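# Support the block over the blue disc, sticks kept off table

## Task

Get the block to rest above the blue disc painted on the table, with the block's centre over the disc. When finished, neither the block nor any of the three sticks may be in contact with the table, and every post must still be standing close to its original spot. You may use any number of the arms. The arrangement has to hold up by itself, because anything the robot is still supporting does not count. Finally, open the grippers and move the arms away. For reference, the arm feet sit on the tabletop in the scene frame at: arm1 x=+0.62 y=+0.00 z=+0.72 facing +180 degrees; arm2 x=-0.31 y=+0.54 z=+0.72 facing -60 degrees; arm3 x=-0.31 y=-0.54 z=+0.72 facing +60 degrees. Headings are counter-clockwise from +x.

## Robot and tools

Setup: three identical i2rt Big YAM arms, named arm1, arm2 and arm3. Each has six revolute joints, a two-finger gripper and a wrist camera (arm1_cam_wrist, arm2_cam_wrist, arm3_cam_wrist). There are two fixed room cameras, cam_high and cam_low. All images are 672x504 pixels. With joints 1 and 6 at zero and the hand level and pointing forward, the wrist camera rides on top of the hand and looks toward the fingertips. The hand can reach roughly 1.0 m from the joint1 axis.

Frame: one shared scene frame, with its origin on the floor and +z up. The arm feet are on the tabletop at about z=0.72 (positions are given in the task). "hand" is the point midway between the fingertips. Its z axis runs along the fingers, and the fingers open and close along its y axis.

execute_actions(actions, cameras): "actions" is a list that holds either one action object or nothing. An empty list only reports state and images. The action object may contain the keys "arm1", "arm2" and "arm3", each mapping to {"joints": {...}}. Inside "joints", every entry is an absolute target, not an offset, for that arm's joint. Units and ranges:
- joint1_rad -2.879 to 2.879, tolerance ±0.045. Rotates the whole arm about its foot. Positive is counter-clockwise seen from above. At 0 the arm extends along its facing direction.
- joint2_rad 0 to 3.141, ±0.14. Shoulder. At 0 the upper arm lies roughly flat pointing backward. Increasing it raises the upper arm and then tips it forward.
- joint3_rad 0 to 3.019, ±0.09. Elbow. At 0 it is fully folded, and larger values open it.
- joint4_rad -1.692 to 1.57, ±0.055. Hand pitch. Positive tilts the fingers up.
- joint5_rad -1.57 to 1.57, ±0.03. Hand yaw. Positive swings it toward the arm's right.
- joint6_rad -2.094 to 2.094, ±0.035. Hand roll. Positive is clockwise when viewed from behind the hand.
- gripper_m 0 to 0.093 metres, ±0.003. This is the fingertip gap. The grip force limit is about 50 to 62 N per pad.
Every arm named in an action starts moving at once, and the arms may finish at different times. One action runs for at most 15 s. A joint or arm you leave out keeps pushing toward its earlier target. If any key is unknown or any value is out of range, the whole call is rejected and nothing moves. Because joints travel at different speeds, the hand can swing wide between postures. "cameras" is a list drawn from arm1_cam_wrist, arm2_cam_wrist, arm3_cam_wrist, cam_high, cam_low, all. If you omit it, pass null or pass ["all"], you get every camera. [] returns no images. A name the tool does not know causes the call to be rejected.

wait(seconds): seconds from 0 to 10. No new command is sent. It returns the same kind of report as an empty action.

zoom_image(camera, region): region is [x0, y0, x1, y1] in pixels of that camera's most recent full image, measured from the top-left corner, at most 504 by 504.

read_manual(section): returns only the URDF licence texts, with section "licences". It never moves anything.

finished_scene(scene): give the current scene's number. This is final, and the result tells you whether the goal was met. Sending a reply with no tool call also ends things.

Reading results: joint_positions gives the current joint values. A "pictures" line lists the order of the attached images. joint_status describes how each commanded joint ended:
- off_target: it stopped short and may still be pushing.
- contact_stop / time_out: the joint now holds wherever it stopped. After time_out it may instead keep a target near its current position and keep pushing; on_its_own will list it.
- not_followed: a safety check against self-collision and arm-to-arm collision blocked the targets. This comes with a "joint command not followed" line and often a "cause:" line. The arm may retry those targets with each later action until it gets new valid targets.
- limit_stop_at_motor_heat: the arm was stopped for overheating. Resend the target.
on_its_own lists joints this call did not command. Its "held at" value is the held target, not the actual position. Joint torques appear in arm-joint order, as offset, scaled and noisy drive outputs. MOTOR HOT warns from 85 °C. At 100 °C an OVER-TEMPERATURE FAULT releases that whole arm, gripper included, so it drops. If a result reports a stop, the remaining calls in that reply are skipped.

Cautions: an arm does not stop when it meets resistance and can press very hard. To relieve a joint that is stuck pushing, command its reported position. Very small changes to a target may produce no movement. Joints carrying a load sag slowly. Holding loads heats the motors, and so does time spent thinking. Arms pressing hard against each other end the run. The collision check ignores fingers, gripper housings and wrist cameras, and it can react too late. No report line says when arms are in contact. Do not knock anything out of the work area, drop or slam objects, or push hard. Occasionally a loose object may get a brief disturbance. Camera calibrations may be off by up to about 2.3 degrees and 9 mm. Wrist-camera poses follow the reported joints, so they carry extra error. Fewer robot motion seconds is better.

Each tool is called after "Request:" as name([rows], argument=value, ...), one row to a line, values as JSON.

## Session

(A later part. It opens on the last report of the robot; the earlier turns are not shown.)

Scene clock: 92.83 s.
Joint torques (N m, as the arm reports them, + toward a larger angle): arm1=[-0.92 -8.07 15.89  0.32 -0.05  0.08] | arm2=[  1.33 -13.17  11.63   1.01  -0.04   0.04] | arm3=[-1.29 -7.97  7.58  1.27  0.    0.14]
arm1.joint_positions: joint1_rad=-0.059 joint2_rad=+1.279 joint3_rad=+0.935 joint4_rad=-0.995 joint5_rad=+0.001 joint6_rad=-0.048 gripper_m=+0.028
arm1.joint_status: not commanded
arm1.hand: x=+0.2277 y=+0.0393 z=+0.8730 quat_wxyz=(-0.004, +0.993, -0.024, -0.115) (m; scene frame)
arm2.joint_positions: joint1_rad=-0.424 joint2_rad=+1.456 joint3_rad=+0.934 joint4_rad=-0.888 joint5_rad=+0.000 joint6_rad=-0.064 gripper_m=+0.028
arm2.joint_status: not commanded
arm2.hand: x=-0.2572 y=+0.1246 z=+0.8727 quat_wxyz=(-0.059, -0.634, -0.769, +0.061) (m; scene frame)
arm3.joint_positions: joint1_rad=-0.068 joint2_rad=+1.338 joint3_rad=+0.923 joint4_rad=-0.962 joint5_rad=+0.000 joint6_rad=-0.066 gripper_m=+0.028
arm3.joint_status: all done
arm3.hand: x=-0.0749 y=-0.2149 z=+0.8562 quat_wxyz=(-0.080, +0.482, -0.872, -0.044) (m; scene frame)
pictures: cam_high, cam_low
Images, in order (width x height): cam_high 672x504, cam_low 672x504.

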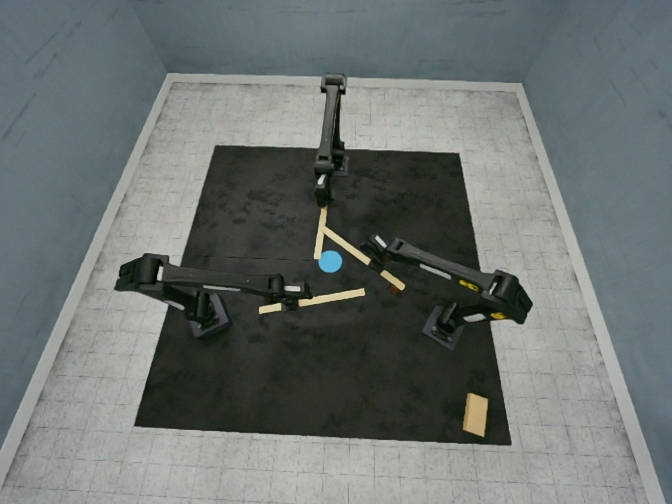

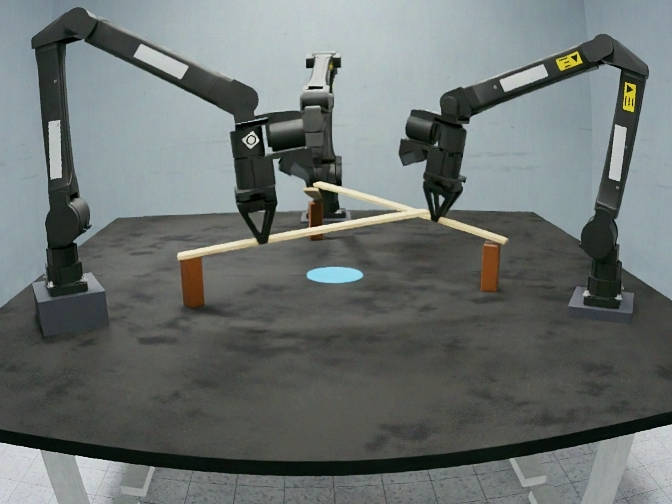

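Request:
execute_actions([
  {"arm2": {"joints": {"joint1_rad": -0.34, "joint2_rad": 1.428, "joint4_rad": -0.833}}},
], cameras=["cam_high", "cam_low"])

Request:
zoom_image(camera="cam_low", region=[170, 180, 450, 280])

Scene clock: 97.80 s.
Joint torques (N m, as the arm reports them, + toward a larger angle): arm1=[-0.87 -8.06 15.88  0.31 -0.05  0.09] | arm2=[  1.35 -13.07  11.54   0.99  -0.05   0.05] | arm3=[-0.91 -8.    7.66  1.29  0.02  0.14]
arm1.joint_positions: joint1_rad=-0.059 joint2_rad=+1.279 joint3_rad=+0.935 joint4_rad=-0.995 joint5_rad=+0.001 joint6_rad=-0.048 gripper_m=+0.028
arm1.joint_status: not commanded
arm1.hand: x=+0.2277 y=+0.0393 z=+0.8730 quat_wxyz=(-0.004, +0.993, -0.024, -0.115) (m; scene frame)
arm2.joint_positions: joint1_rad=-0.334 joint2_rad=+1.437 joint3_rad=+0.934 joint4_rad=-0.849 joint5_rad=+0.000 joint6_rad=-0.063 gripper_m=+0.028
arm2.joint_status: all done
arm2.hand: x=-0.2181 y=+0.1209 z=+0.8818 quat_wxyz=(-0.083, -0.598, -0.794, +0.077) (m; scene frame)
arm3.joint_positions: joint1_rad=-0.068 joint2_rad=+1.338 joint3_rad=+0.923 joint4_rad=-0.962 joint5_rad=+0.000 joint6_rad=-0.066 gripper_m=+0.028
arm3.joint_status: not commanded
arm3.hand: x=-0.0749 y=-0.2149 z=+0.8562 quat_wxyz=(-0.080, +0.482, -0.872, -0.044) (m; scene frame)
pictures: cam_high, cam_low
Images, in order (width x height): cam_high 672x504, cam_low 672x504.

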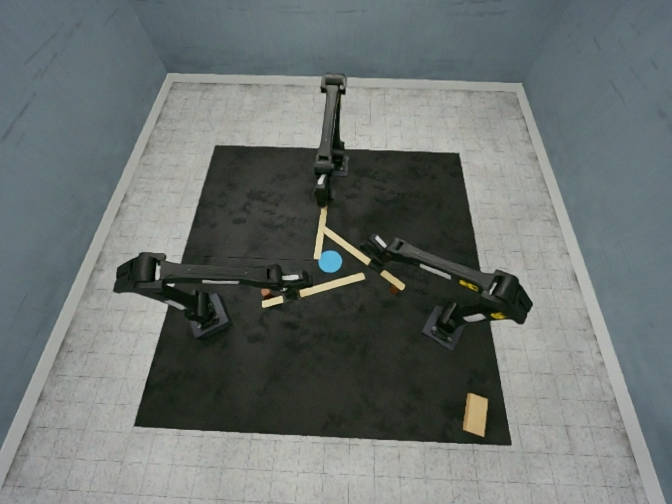

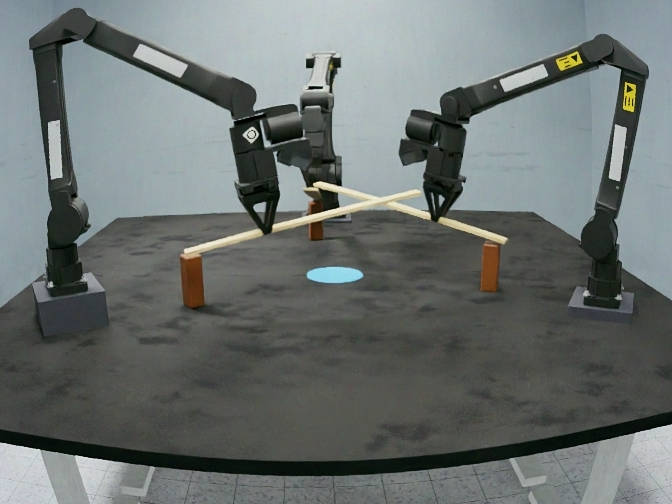

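Region (170, 180, 450, 280) of cam_low's 672x504 image, scaled by 1.800, with more detail than that image has; it fills the top 180 rows of this view, and the rest is white.

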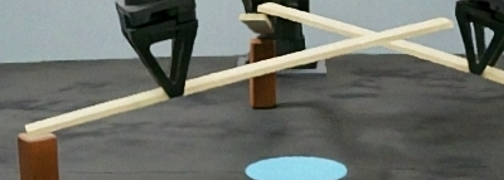

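Request:
zoom_image(camera="cam_low", region=[170, 235, 240, 275])

Request:
zoom_image(camera="cam_low", region=[370, 180, 440, 220])

Region (170, 235, 240, 275) of cam_low's 672x504 image, scaled by 7.200, with more detail than that image has; it fills the top 288 rows of this view, and the rest is white.

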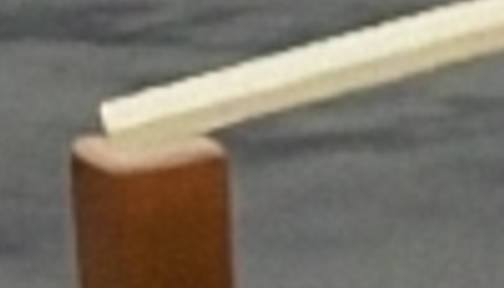

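Region (370, 180, 440, 220) of cam_low's 672x504 image, scaled by 7.200, with more detail than that image has; it fills the top 288 rows of this view, and the rest is white.

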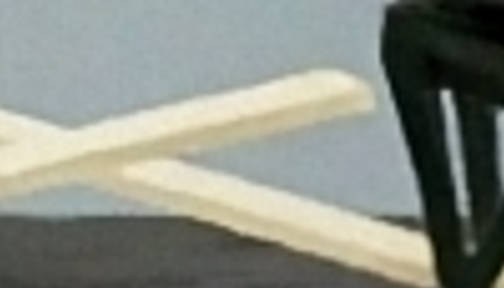

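Request:
zoom_image(camera="cam_low", region=[160, 245, 230, 315])

Request:
zoom_image(camera="cam_low", region=[455, 230, 525, 300])

Region (160, 245, 230, 315) of cam_low's 672x504 image, scaled by 7.200, with more detail than that image has.

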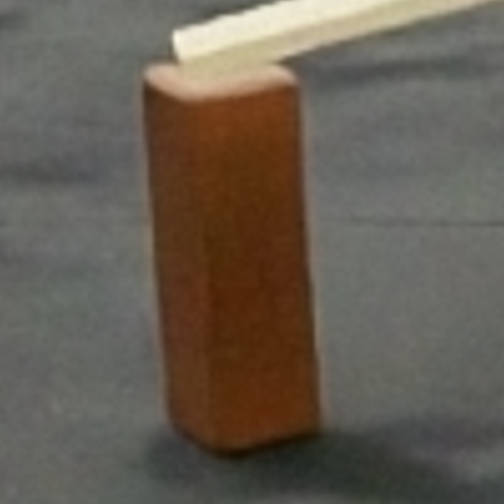

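Region (455, 230, 525, 300) of cam_low's 672x504 image, scaled by 7.200, with more detail than that image has.

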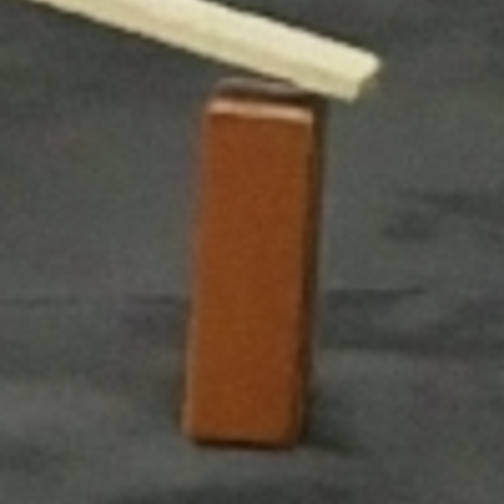

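Request:
execute_actions([
  {"arm2": {"joints": {"joint1_rad": -0.135, "joint3_rad": 0.918}}},
], cameras=["cam_high", "cam_low"])

Request:
zoom_image(camera="cam_high", region=[240, 180, 440, 330])

Request:
zoom_image(camera="cam_low", region=[170, 160, 450, 280])

Scene clock: 101.20 s.
Joint torques (N m, as the arm reports them, + toward a larger angle): arm1=[-0.89 -8.09 15.87  0.31 -0.05  0.09] | arm2=[  0.81 -12.75   8.66   0.9   -0.01   0.03] | arm3=[-0.74 -8.01  7.58  1.29 -0.02  0.14]
arm1.joint_positions: joint1_rad=-0.059 joint2_rad=+1.279 joint3_rad=+0.935 joint4_rad=-0.995 joint5_rad=+0.001 joint6_rad=-0.048 gripper_m=+0.028
arm1.joint_status: not commanded
arm1.hand: x=+0.2277 y=+0.0393 z=+0.8730 quat_wxyz=(-0.004, +0.993, -0.024, -0.115) (m; scene frame)
arm2.joint_positions: joint1_rad=-0.127 joint2_rad=+1.437 joint3_rad=+0.918 joint4_rad=-0.847 joint5_rad=-0.001 joint6_rad=-0.062 gripper_m=+0.028
arm2.joint_status: all done
arm2.hand: x=-0.1370 y=+0.1546 z=+0.8747 quat_wxyz=(-0.084, -0.513, -0.852, +0.063) (m; scene frame)
arm3.joint_positions: joint1_rad=-0.068 joint2_rad=+1.338 joint3_rad=+0.923 joint4_rad=-0.962 joint5_rad=+0.000 joint6_rad=-0.066 gripper_m=+0.028
arm3.joint_status: not commanded
arm3.hand: x=-0.0749 y=-0.2149 z=+0.8562 quat_wxyz=(-0.080, +0.482, -0.872, -0.044) (m; scene frame)
pictures: cam_high, cam_low
Images, in order (width x height): cam_high 672x504, cam_low 672x504.

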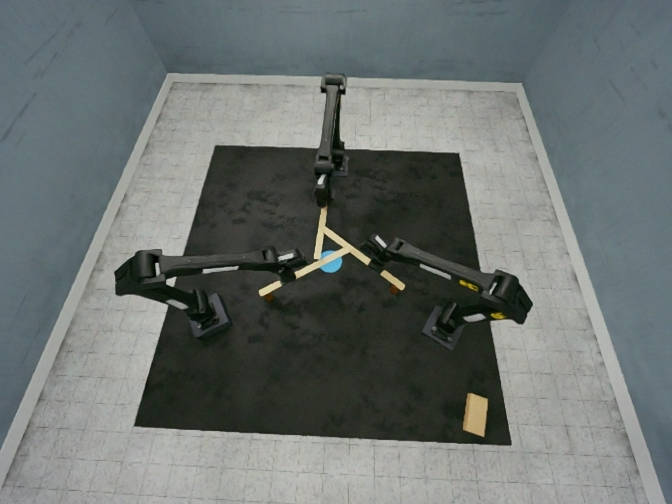

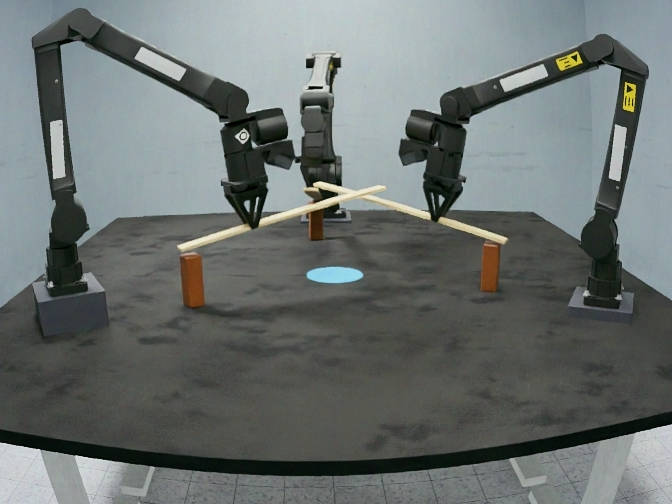

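Region (240, 180, 440, 330) of cam_high's 672x504 image, scaled by 2.520, with more detail than that image has; it fills the top 378 rows of this view, and the rest is white.

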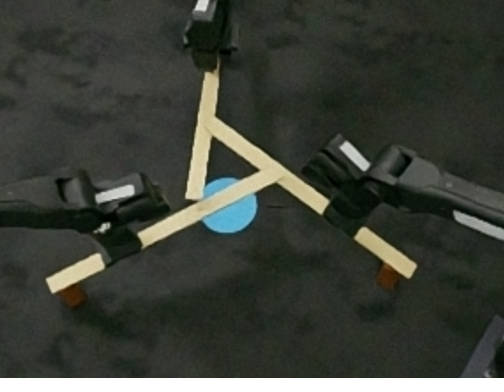

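Region (170, 160, 450, 280) of cam_low's 672x504 image, scaled by 1.800, with more detail than that image has; it fills the top 216 rows of this view, and the rest is white.

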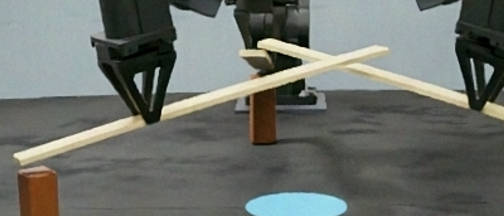

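Request:
zoom_image(camera="cam_high", region=[295, 200, 375, 280])

Region (295, 200, 375, 280) of cam_high's 672x504 image, scaled by 6.300, with more detail than that image has.

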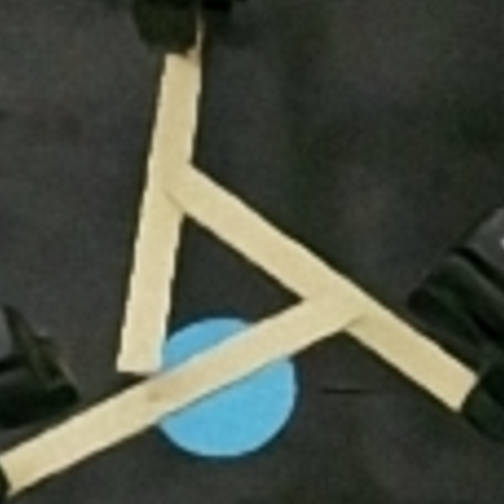

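Request:
zoom_image(camera="cam_high", region=[370, 260, 420, 310])

Request:
zoom_image(camera="cam_high", region=[250, 265, 300, 315])

Region (370, 260, 420, 310) of cam_high's 672x504 image, scaled by 10.080, with more detail than that image has.

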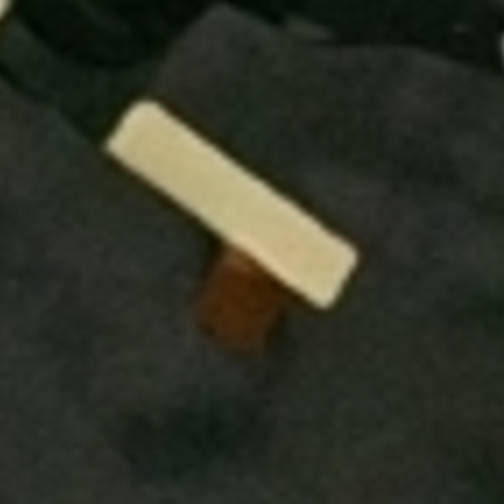

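Region (250, 265, 300, 315) of cam_high's 672x504 image, scaled by 10.080, with more detail than that image has.

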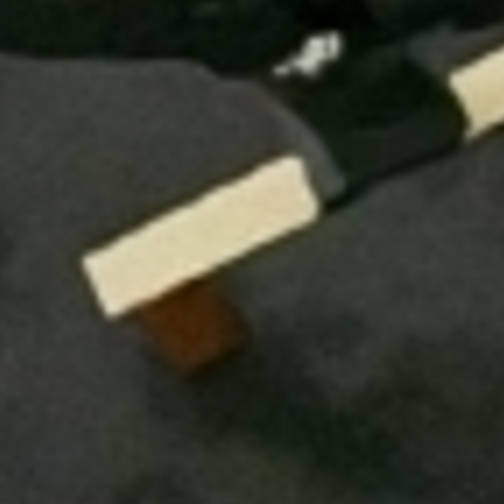

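Request:
execute_actions([
  {"arm1": {"joints": {"joint3_rad": 1.012}}, "arm2": {"joints": {"joint1_rad": -0.106, "joint3_rad": 1.01}}, "arm3": {"joints": {"joint3_rad": 1.03, "joint6_rad": -0.113}}},
], cameras=["cam_high", "cam_low"])

Scene clock: 108.90 s.
Joint torques (N m, as the arm reports them, + toward a larger angle): arm1=[-0.87 -8.17 15.65  0.42 -0.04  0.08] | arm2=[  2.5  -12.99  12.38   0.89  -0.01   0.04] | arm3=[-0.9  -8.68 11.57  1.28  0.   -0.15]
arm1.joint_positions: joint1_rad=-0.059 joint2_rad=+1.279 joint3_rad=+0.965 joint4_rad=-0.997 joint5_rad=+0.001 joint6_rad=-0.047 gripper_m=+0.028
arm1.joint_status: all done
arm1.hand: x=+0.2176 y=+0.0404 z=+0.8853 quat_wxyz=(-0.005, +0.991, -0.024, -0.129) (m; scene frame)
arm2.joint_positions: joint1_rad=-0.112 joint2_rad=+1.436 joint3_rad=+0.971 joint4_rad=-0.846 joint5_rad=-0.001 joint6_rad=-0.062 gripper_m=+0.028
arm2.joint_status: all done
arm2.hand: x=-0.1215 y=+0.1367 z=+0.8962 quat_wxyz=(-0.107, -0.505, -0.853, +0.078) (m; scene frame)
arm3.joint_positions: joint1_rad=-0.068 joint2_rad=+1.338 joint3_rad=+0.977 joint4_rad=-0.958 joint5_rad=+0.000 joint6_rad=-0.099 gripper_m=+0.028
arm3.joint_status: all done
arm3.hand: x=-0.0620 y=-0.1974 z=+0.8781 quat_wxyz=(-0.107, +0.494, -0.861, -0.054) (m; scene frame)
pictures: cam_high, cam_low
Images, in order (width x height): cam_high 672x504, cam_low 672x504.

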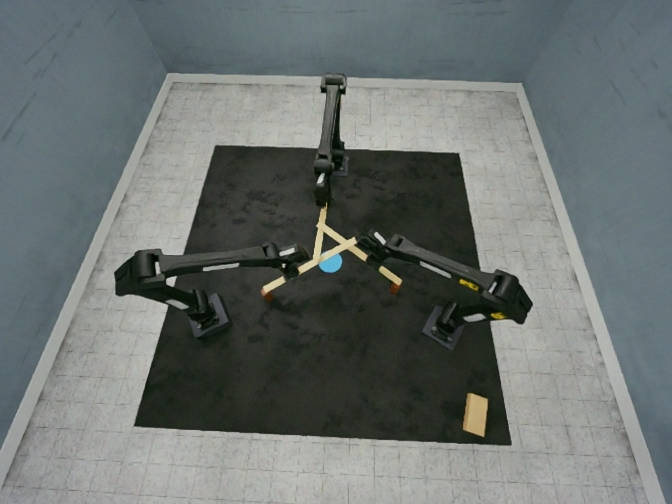

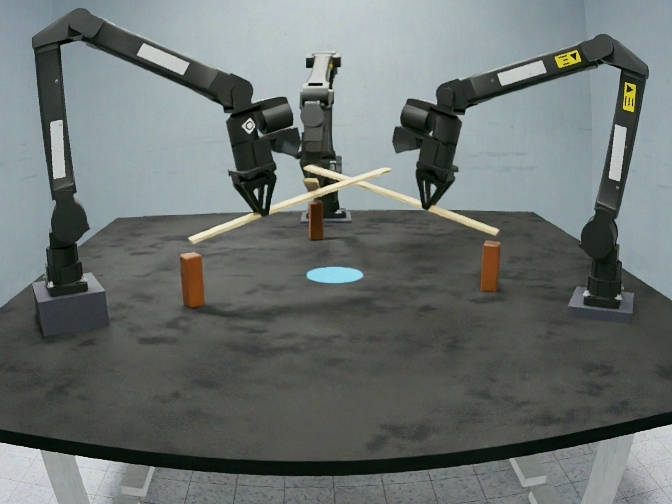

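Request:
zoom_image(camera="cam_high", region=[370, 260, 420, 310])

Request:
zoom_image(camera="cam_high", region=[250, 265, 300, 315])

Request:
zoom_image(camera="cam_low", region=[270, 150, 410, 250])

Region (370, 260, 420, 310) of cam_high's 672x504 image, scaled by 10.080, with more detail than that image has.

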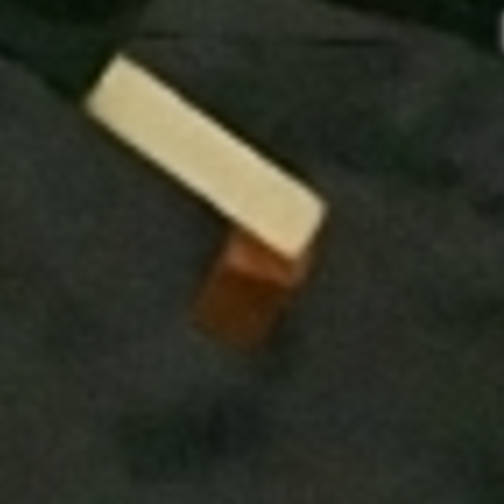

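Region (250, 265, 300, 315) of cam_high's 672x504 image, scaled by 10.080, with more detail than that image has.

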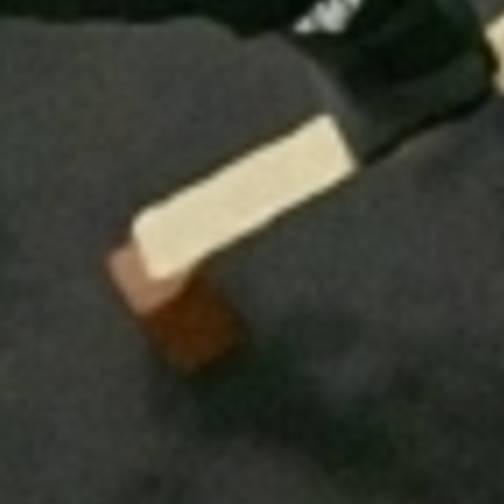

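Region (270, 150, 410, 250) of cam_low's 672x504 image, scaled by 3.600, with more detail than that image has; it fills the top 360 rows of this view, and the rest is white.

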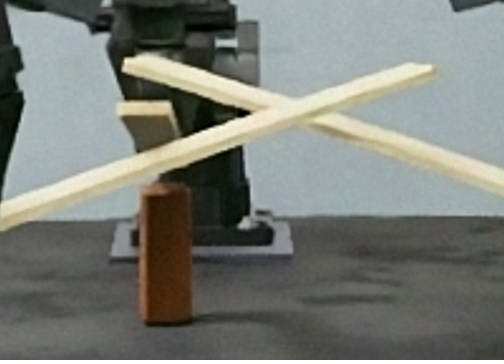

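Request:
execute_actions([
  {"arm1": {"joints": {"joint2_rad": 1.372, "joint3_rad": 1.04, "joint4_rad": -1.058}}, "arm2": {"joints": {"joint2_rad": 1.525, "joint4_rad": -0.882}}, "arm3": {"joints": {"joint1_rad": -0.049, "joint2_rad": 1.442, "joint3_rad": 1.059, "joint4_rad": -1.009, "joint6_rad": -0.067}}},
], cameras=["cam_high", "cam_low"])

Request:
zoom_image(camera="cam_high", region=[295, 200, 375, 280])

Request:
zoom_image(camera="cam_low", region=[170, 170, 520, 280])

Scene clock: 111.77 s.
Joint torques (N m, as the arm reports them, + toward a larger angle): arm1=[-0.88 -9.64 14.69  0.17 -0.05  0.08] | arm2=[  2.66 -13.99  11.49  -0.03  -0.02   0.02] | arm3=[ 0.19 -9.79 10.93  0.32 -0.01  0.14]
arm1.joint_positions: joint1_rad=-0.059 joint2_rad=+1.369 joint3_rad=+0.998 joint4_rad=-1.045 joint5_rad=+0.001 joint6_rad=-0.047 gripper_m=+0.028
arm1.joint_status: all done
arm1.hand: x=+0.2158 y=+0.0404 z=+0.8621 quat_wxyz=(-0.002, +0.997, -0.024, -0.077) (m; scene frame)
arm2.joint_positions: joint1_rad=-0.112 joint2_rad=+1.530 joint3_rad=+0.973 joint4_rad=-0.872 joint5_rad=-0.001 joint6_rad=-0.062 gripper_m=+0.028
arm2.joint_status: all done
arm2.hand: x=-0.1260 y=+0.1454 z=+0.8562 quat_wxyz=(-0.058, -0.508, -0.858, +0.045) (m; scene frame)
arm3.joint_positions: joint1_rad=-0.056 joint2_rad=+1.446 joint3_rad=+1.008 joint4_rad=-1.003 joint5_rad=+0.000 joint6_rad=-0.081 gripper_m=+0.028
arm3.joint_status: all done
arm3.hand: x=-0.0660 y=-0.1941 z=+0.8453 quat_wxyz=(-0.051, +0.495, -0.867, -0.030) (m; scene frame)
pictures: cam_high, cam_low
Images, in order (width x height): cam_high 672x504, cam_low 672x504.

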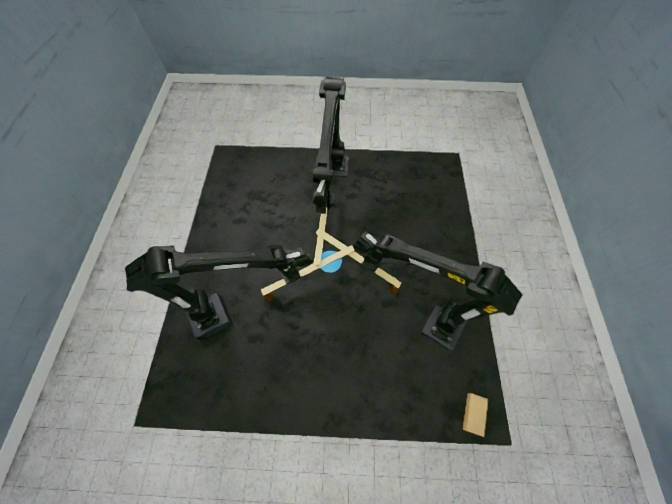

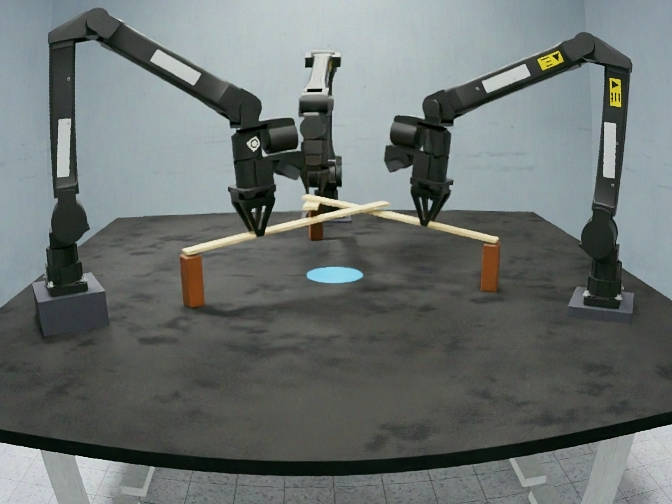

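Region (295, 200, 375, 280) of cam_high's 672x504 image, scaled by 6.300, with more detail than that image has.

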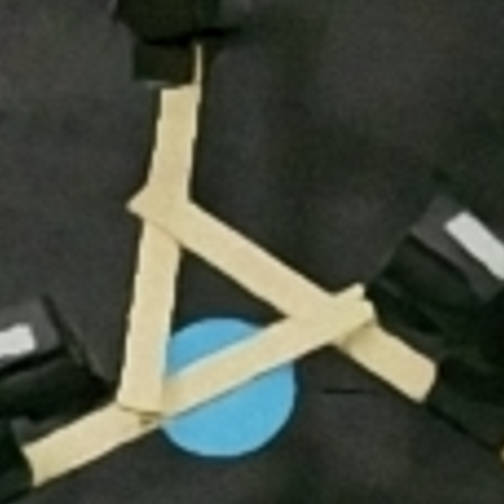

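Region (170, 170, 520, 280) of cam_low's 672x504 image, scaled by 1.440, with more detail than that image has; it fills the top 158 rows of this view, and the rest is white.

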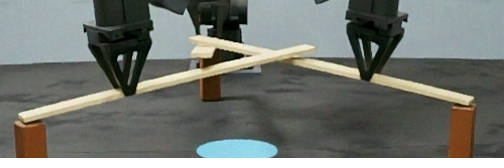

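Request:
zoom_image(camera="cam_low", region=[170, 235, 240, 275])

Request:
zoom_image(camera="cam_low", region=[450, 220, 520, 260])

Request:
zoom_image(camera="cam_low", region=[285, 180, 405, 240])

Region (170, 235, 240, 275) of cam_low's 672x504 image, scaled by 7.200, with more detail than that image has; it fills the top 288 rows of this view, and the rest is white.

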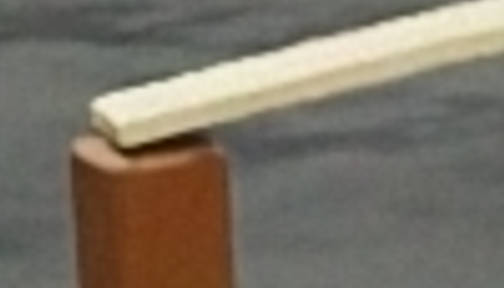

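Region (450, 220, 520, 260) of cam_low's 672x504 image, scaled by 7.200, with more detail than that image has; it fills the top 288 rows of this view, and the rest is white.

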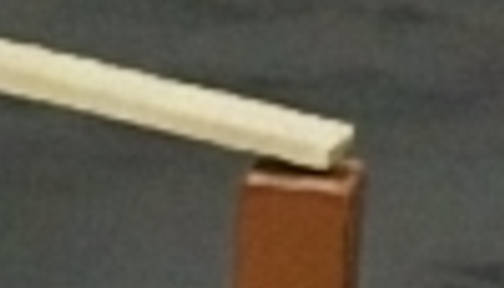

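Region (285, 180, 405, 240) of cam_low's 672x504 image, scaled by 4.200, with more detail than that image has.

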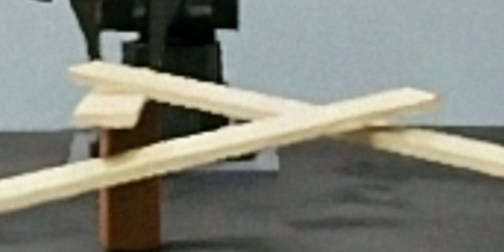

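Request:
execute_actions([
  {"arm1": {"joints": {"joint2_rad": 1.408}}, "arm2": {"joints": {"joint2_rad": 1.552}}, "arm3": {"joints": {"joint2_rad": 1.474}}},
], cameras=["cam_high", "cam_low"])

Request:
zoom_image(camera="cam_low", region=[170, 235, 240, 275])

Request:
zoom_image(camera="cam_low", region=[450, 220, 520, 260])

Request:
zoom_image(camera="cam_low", region=[285, 180, 405, 240])

Scene clock: 113.30 s.
Joint torques (N m, as the arm reports them, + toward a larger angle): arm1=[-0.87 -9.09 14.55  0.13 -0.05  0.08] | arm2=[  2.49 -12.3   11.41  -0.21  -0.03   0.01] | arm3=[ 0.28 -8.12 10.83  0.29  0.01  0.14]
arm1.joint_positions: joint1_rad=-0.059 joint2_rad=+1.393 joint3_rad=+0.998 joint4_rad=-1.045 joint5_rad=+0.001 joint6_rad=-0.047 gripper_m=+0.028
arm1.joint_status: all done
arm1.hand: x=+0.2159 y=+0.0403 z=+0.8527 quat_wxyz=(-0.001, +0.998, -0.024, -0.065) (m; scene frame)
arm2.joint_positions: joint1_rad=-0.112 joint2_rad=+1.541 joint3_rad=+0.973 joint4_rad=-0.872 joint5_rad=-0.001 joint6_rad=-0.062 gripper_m=+0.028
arm2.joint_status: all done
arm2.hand: x=-0.1263 y=+0.1461 z=+0.8516 quat_wxyz=(-0.053, -0.509, -0.858, +0.042) (m; scene frame)
arm3.joint_positions: joint1_rad=-0.056 joint2_rad=+1.461 joint3_rad=+1.008 joint4_rad=-1.003 joint5_rad=+0.000 joint6_rad=-0.081 gripper_m=+0.028
arm3.joint_status: all done
arm3.hand: x=-0.0663 y=-0.1944 z=+0.8397 quat_wxyz=(-0.044, +0.495, -0.868, -0.027) (m; scene frame)
pictures: cam_high, cam_low
Images, in order (width x height): cam_high 672x504, cam_low 672x504.

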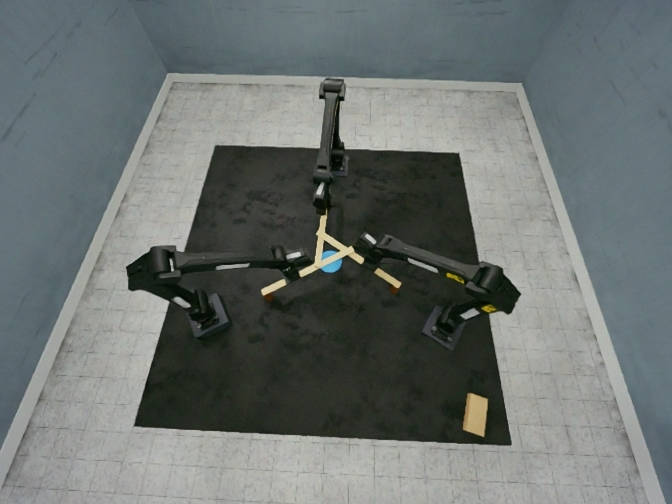

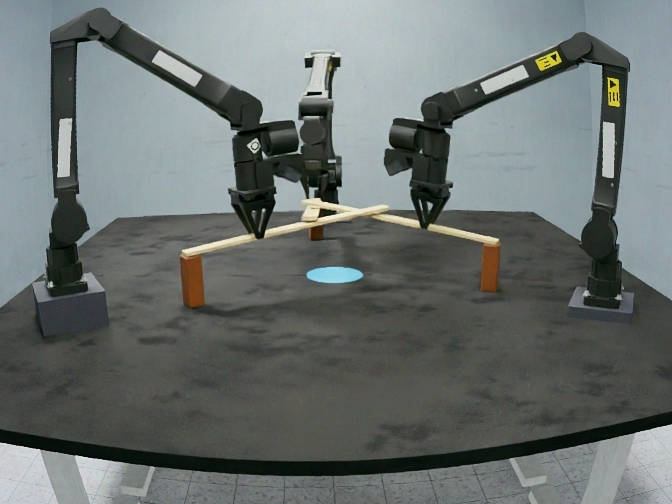

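Region (170, 235, 240, 275) of cam_low's 672x504 image, scaled by 7.200, with more detail than that image has; it fills the top 288 rows of this view, and the rest is white.

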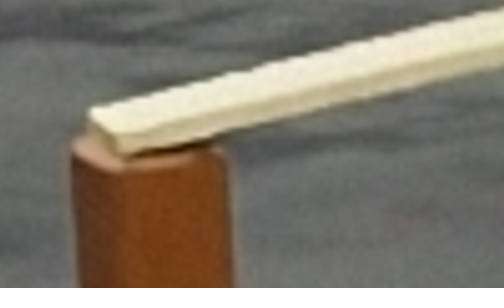

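Region (450, 220, 520, 260) of cam_low's 672x504 image, scaled by 7.200, with more detail than that image has; it fills the top 288 rows of this view, and the rest is white.

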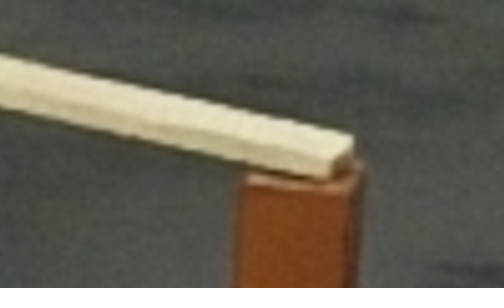

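Region (285, 180, 405, 240) of cam_low's 672x504 image, scaled by 4.200, with more detail than that image has.

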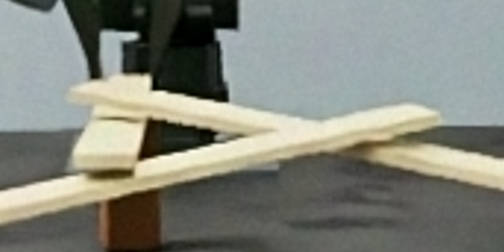

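Request:
execute_actions([
  {"arm1": {"joints": {"gripper_m": 0.04}}, "arm2": {"joints": {"gripper_m": 0.04}}, "arm3": {"joints": {"gripper_m": 0.04}}},
])

Request:
zoom_image(camera="cam_low", region=[170, 170, 520, 280])

Request:
zoom_image(camera="cam_high", region=[250, 190, 410, 310])

Scene clock: 114.10 s.
Joint torques (N m, as the arm reports them, + toward a larger angle): arm1=[-0.81 -9.03 14.53  0.12 -0.05  0.08] | arm2=[  2.31 -12.45  11.38  -0.22   0.01   0.05] | arm3=[ 0.27 -8.25 10.85  0.31  0.01  0.12]
arm1.joint_positions: joint1_rad=-0.059 joint2_rad=+1.393 joint3_rad=+0.998 joint4_rad=-1.045 joint5_rad=+0.001 joint6_rad=-0.047 gripper_m=+0.040
arm1.joint_status: all done
arm1.hand: x=+0.2159 y=+0.0403 z=+0.8527 quat_wxyz=(-0.001, +0.998, -0.024, -0.065) (m; scene frame)
arm2.joint_positions: joint1_rad=-0.112 joint2_rad=+1.541 joint3_rad=+0.973 joint4_rad=-0.872 joint5_rad=-0.001 joint6_rad=-0.062 gripper_m=+0.040
arm2.joint_status: all done
arm2.hand: x=-0.1263 y=+0.1461 z=+0.8516 quat_wxyz=(-0.053, -0.509, -0.858, +0.042) (m; scene frame)
arm3.joint_positions: joint1_rad=-0.056 joint2_rad=+1.461 joint3_rad=+1.008 joint4_rad=-1.003 joint5_rad=+0.000 joint6_rad=-0.080 gripper_m=+0.040
arm3.joint_status: all done
arm3.hand: x=-0.0663 y=-0.1944 z=+0.8397 quat_wxyz=(-0.044, +0.494, -0.868, -0.027) (m; scene frame)
pictures: arm1_cam_wrist, arm2_cam_wrist, arm3_cam_wrist, cam_high, cam_low
camera_calibration (this result's frames):
arm1_cam_wrist: T_world_to_cam=[[0.058491, 0.998283, -0.0031925, -0.0548559], [0.876202, -0.0498051, 0.479364, -0.587742], [0.478381, -0.0308357, -0.877611, 0.768992], [0, 0, 0, 1]] pos_world=[0.150318, 0.0492016, 0.956443]
arm2_cam_wrist: T_world_to_cam=[[-0.878976, -0.476502, 0.0186408, -0.0558722], [-0.414039, 0.781982, 0.465914, -0.556745], [-0.236586, 0.401809, -0.884633, 0.787704], [0, 0, 0, 1]] pos_world=[-0.0932652, 0.0922343, 0.957267]
arm3_cam_wrist: T_world_to_cam=[[0.851172, -0.524887, 0.000854557, -0.0417634], [-0.459007, -0.743548, 0.48626, -0.580462], [-0.254596, -0.414283, -0.873814, 0.761291], [0, 0, 0, 1]] pos_world=[-0.0370668, -0.138132, 0.947517]
Images, in order (width x height): arm1_cam_wrist 672x504, arm2_cam_wrist 672x504, arm3_cam_wrist 672x504, cam_high 672x504, cam_low 672x504.

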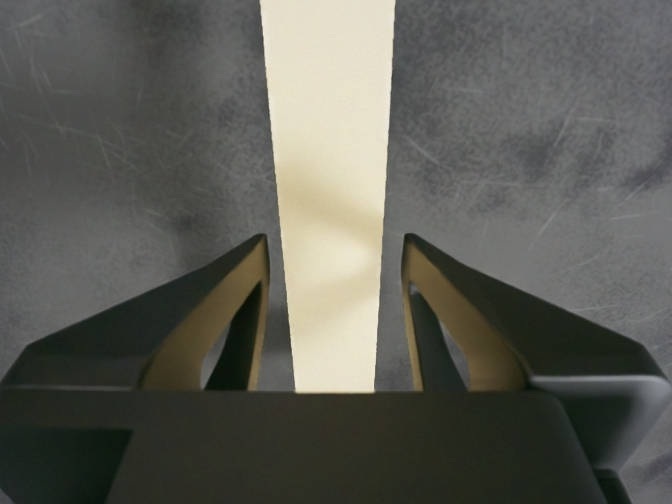

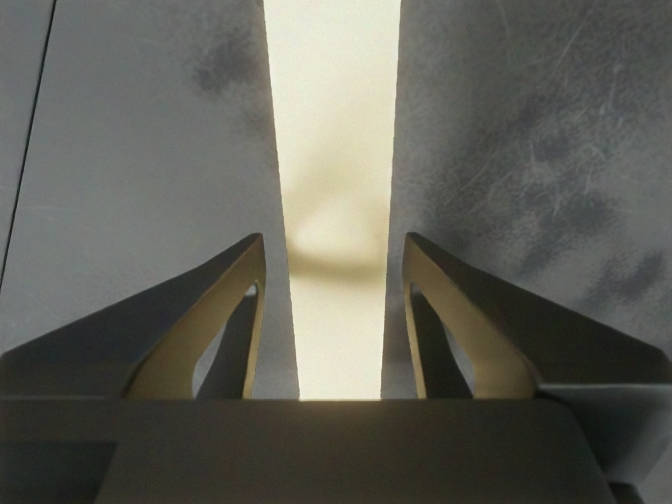

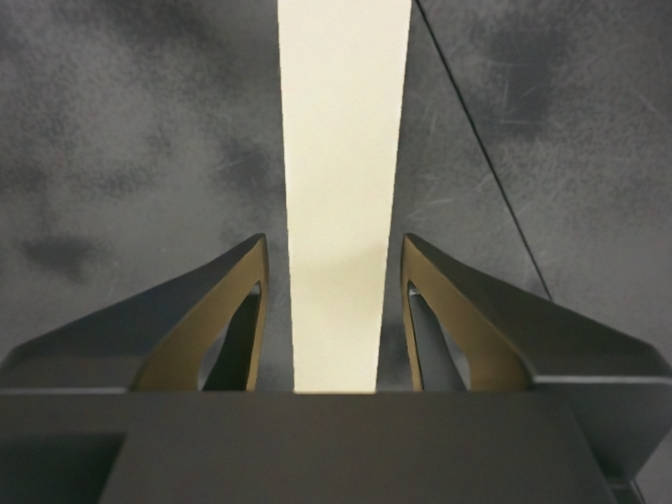

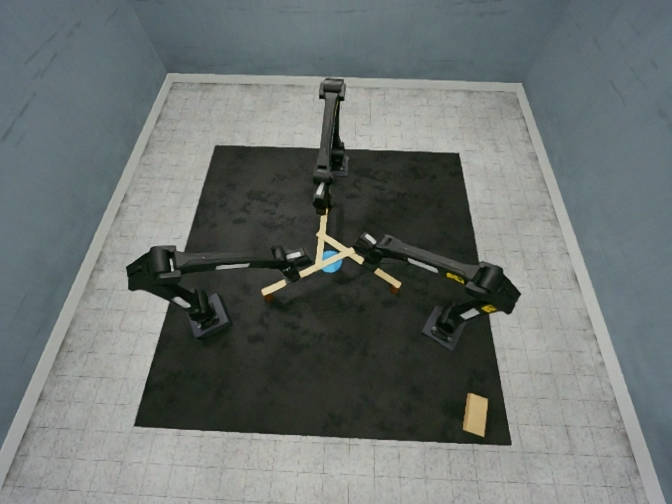

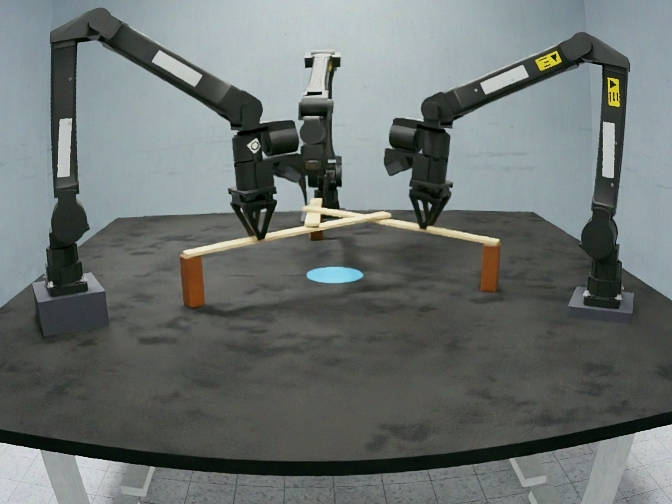

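Region (170, 170, 520, 280) of cam_low's 672x504 image, scaled by 1.440, with more detail than that image has; it fills the top 158 rows of this view, and the rest is white.

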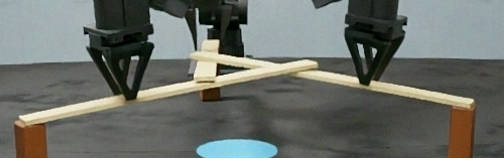

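Region (250, 190, 410, 310) of cam_high's 672x504 image, scaled by 3.150, with more detail than that image has; it fills the top 378 rows of this view, and the rest is white.

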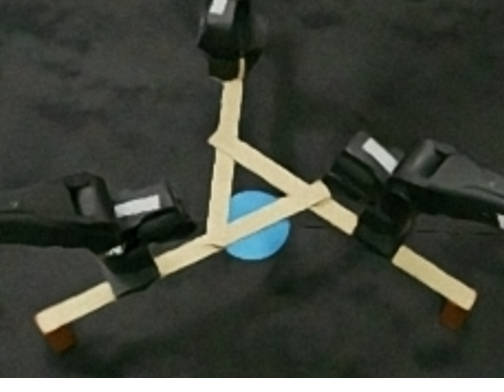

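Request:
execute_actions([
  {"arm1": {"joints": {"joint2_rad": 0.85}}, "arm2": {"joints": {"joint2_rad": 0.95}}, "arm3": {"joints": {"joint2_rad": 1.264}}},
], cameras=[])

Request:
execute_actions([
  {"arm1": {"joints": {"joint2_rad": 0.6, "joint3_rad": 0.7, "joint4_rad": -1.2}}, "arm2": {"joints": {"joint2_rad": 0.6, "joint3_rad": 0.7, "joint4_rad": -1.2}}, "arm3": {"joints": {"joint1_rad": 2.38, "joint3_rad": 1.0, "joint4_rad": -1.29, "joint6_rad": 0.56, "gripper_m": 0.093}}},
], cameras=["arm3_cam_wrist", "cam_high", "cam_low"])

Scene clock: 116.47 s.
Joint torques (N m, as the arm reports them, + toward a larger angle): arm1=[-0.94 -2.91 15.28  1.07 -0.05  0.08] | arm2=[ 2.93 -5.41 13.56  0.95 -0.01  0.01] | arm3=[ 0.19 -6.58 11.27  0.67  0.01  0.14]
arm1.joint_positions: joint1_rad=-0.059 joint2_rad=+0.841 joint3_rad=+1.008 joint4_rad=-1.045 joint5_rad=+0.001 joint6_rad=-0.047 gripper_m=+0.040
arm1.joint_status: all done
arm1.hand: x=+0.2681 y=+0.0371 z=+1.0608 quat_wxyz=(-0.020, +0.940, -0.024, -0.339) (m; scene frame)
arm2.joint_positions: joint1_rad=-0.112 joint2_rad=+0.941 joint3_rad=+0.978 joint4_rad=-0.872 joint5_rad=-0.001 joint6_rad=-0.062 gripper_m=+0.040
arm2.joint_status: all done
arm2.hand: x=-0.1382 y=+0.1770 z=+1.0981 quat_wxyz=(-0.297, -0.474, -0.803, +0.207) (m; scene frame)
arm3.joint_positions: joint1_rad=-0.056 joint2_rad=+1.253 joint3_rad=+1.014 joint4_rad=-1.004 joint5_rad=+0.000 joint6_rad=-0.080 gripper_m=+0.040
arm3.joint_status: all done
arm3.hand: x=-0.0656 y=-0.1951 z=+0.9245 quat_wxyz=(-0.140, +0.488, -0.858, -0.072) (m; scene frame)
pictures: none
No camera images: the call's "cameras" was empty. Leave "cameras" out to get every camera's image.

Scene clock: 118.67 s.
Joint torques (N m, as the arm reports them, + toward a larger angle): arm1=[-0.97 -0.05 11.08  0.84 -0.05  0.08] | arm2=[ 2.48 -0.36 10.54  0.41 -0.01  0.01] | arm3=[-0.87 -5.65  7.37  0.14  0.07  0.14]
arm1.joint_positions: joint1_rad=-0.059 joint2_rad=+0.596 joint3_rad=+0.708 joint4_rad=-1.189 joint5_rad=+0.001 joint6_rad=-0.047 gripper_m=+0.040
arm1.joint_status: all done
arm1.hand: x=+0.3785 y=+0.0256 z=+0.9543 quat_wxyz=(-0.014, +0.969, -0.025, -0.244) (m; scene frame)
arm2.joint_positions: joint1_rad=-0.112 joint2_rad=+0.598 joint3_rad=+0.697 joint4_rad=-1.189 joint5_rad=-0.001 joint6_rad=-0.062 gripper_m=+0.040
arm2.joint_status: all done
arm2.hand: x=-0.2066 y=+0.3207 z=+1.0089 quat_wxyz=(-0.197, -0.494, -0.835, +0.139) (m; scene frame)
arm3.joint_positions: joint1_rad=+2.382 joint2_rad=+1.254 joint3_rad=+1.001 joint4_rad=-1.282 joint5_rad=+0.000 joint6_rad=+0.546 gripper_m=+0.093
arm3.joint_status: all done
arm3.hand: x=-0.6434 y=-0.6231 z=+0.9173 quat_wxyz=(+0.009, +0.989, -0.145, -0.024) (m; scene frame)
pictures: arm3_cam_wrist, cam_high, cam_low
camera_calibration (this result's frames):
arm3_cam_wrist: T_world_to_cam=[[0.30426, 0.952361, -0.0208381, 0.812841], [0.807176, -0.246137, 0.536548, -0.123439], [0.505858, -0.18007, -0.843613, 1.11213], [0, 0, 0, 1]] pos_world=[-0.71026, -0.604239, 1.02138]
Images, in order (width x height): arm3_cam_wrist 672x504, cam_high 672x504, cam_low 672x504.

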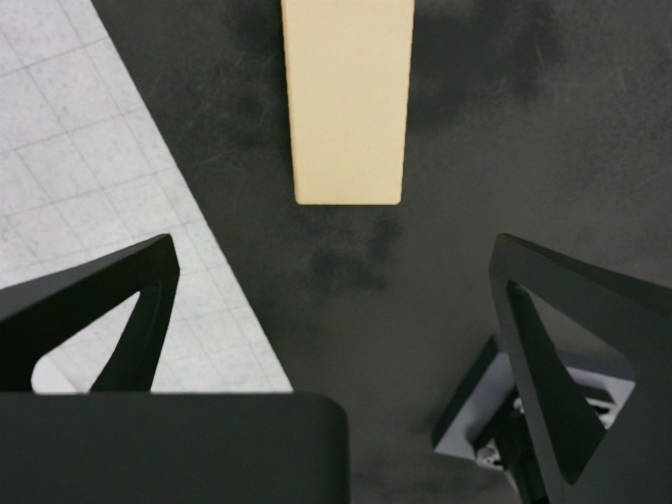

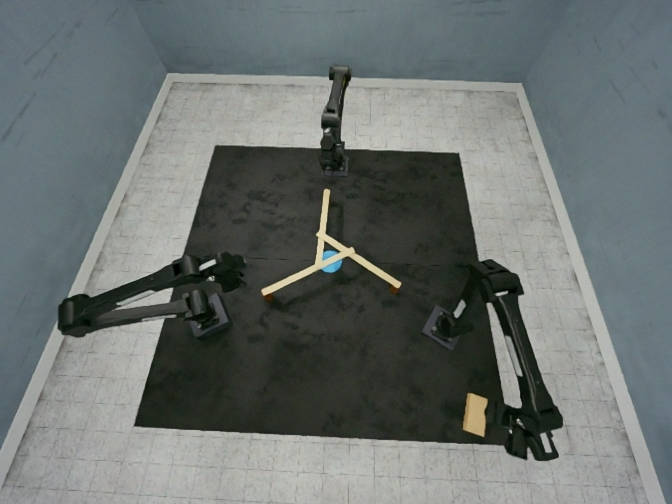

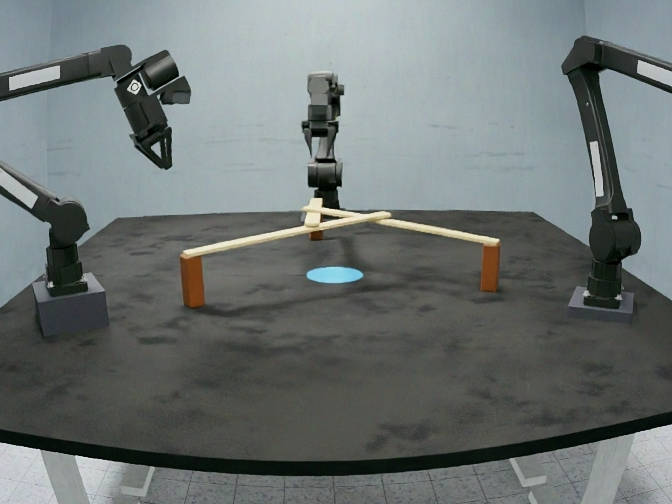

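Request:
zoom_image(camera="cam_high", region=[440, 380, 510, 450])

Request:
zoom_image(camera="cam_high", region=[250, 170, 410, 310])

Region (440, 380, 510, 450) of cam_high's 672x504 image, scaled by 7.200, with more detail than that image has.

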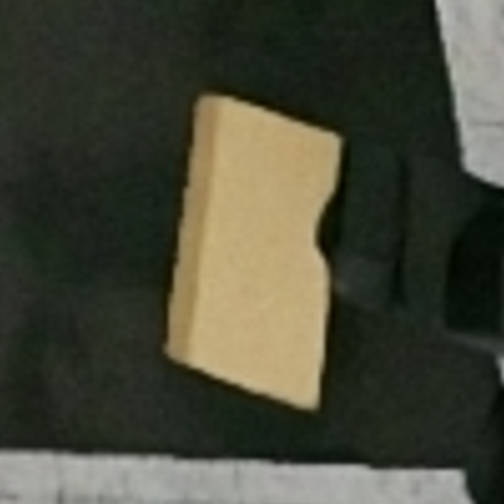

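Region (250, 170, 410, 310) of cam_high's 672x504 image, scaled by 3.150, with more detail than that image has; it fills the top 441 rows of this view, and the rest is white.

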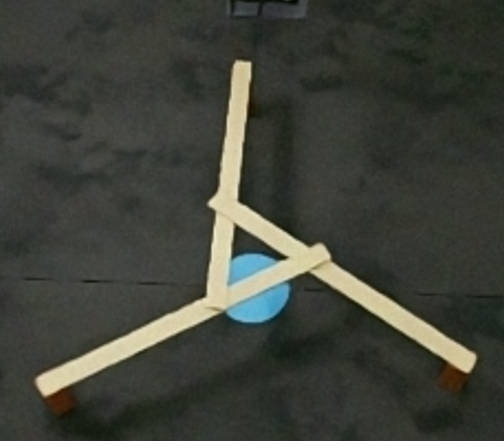

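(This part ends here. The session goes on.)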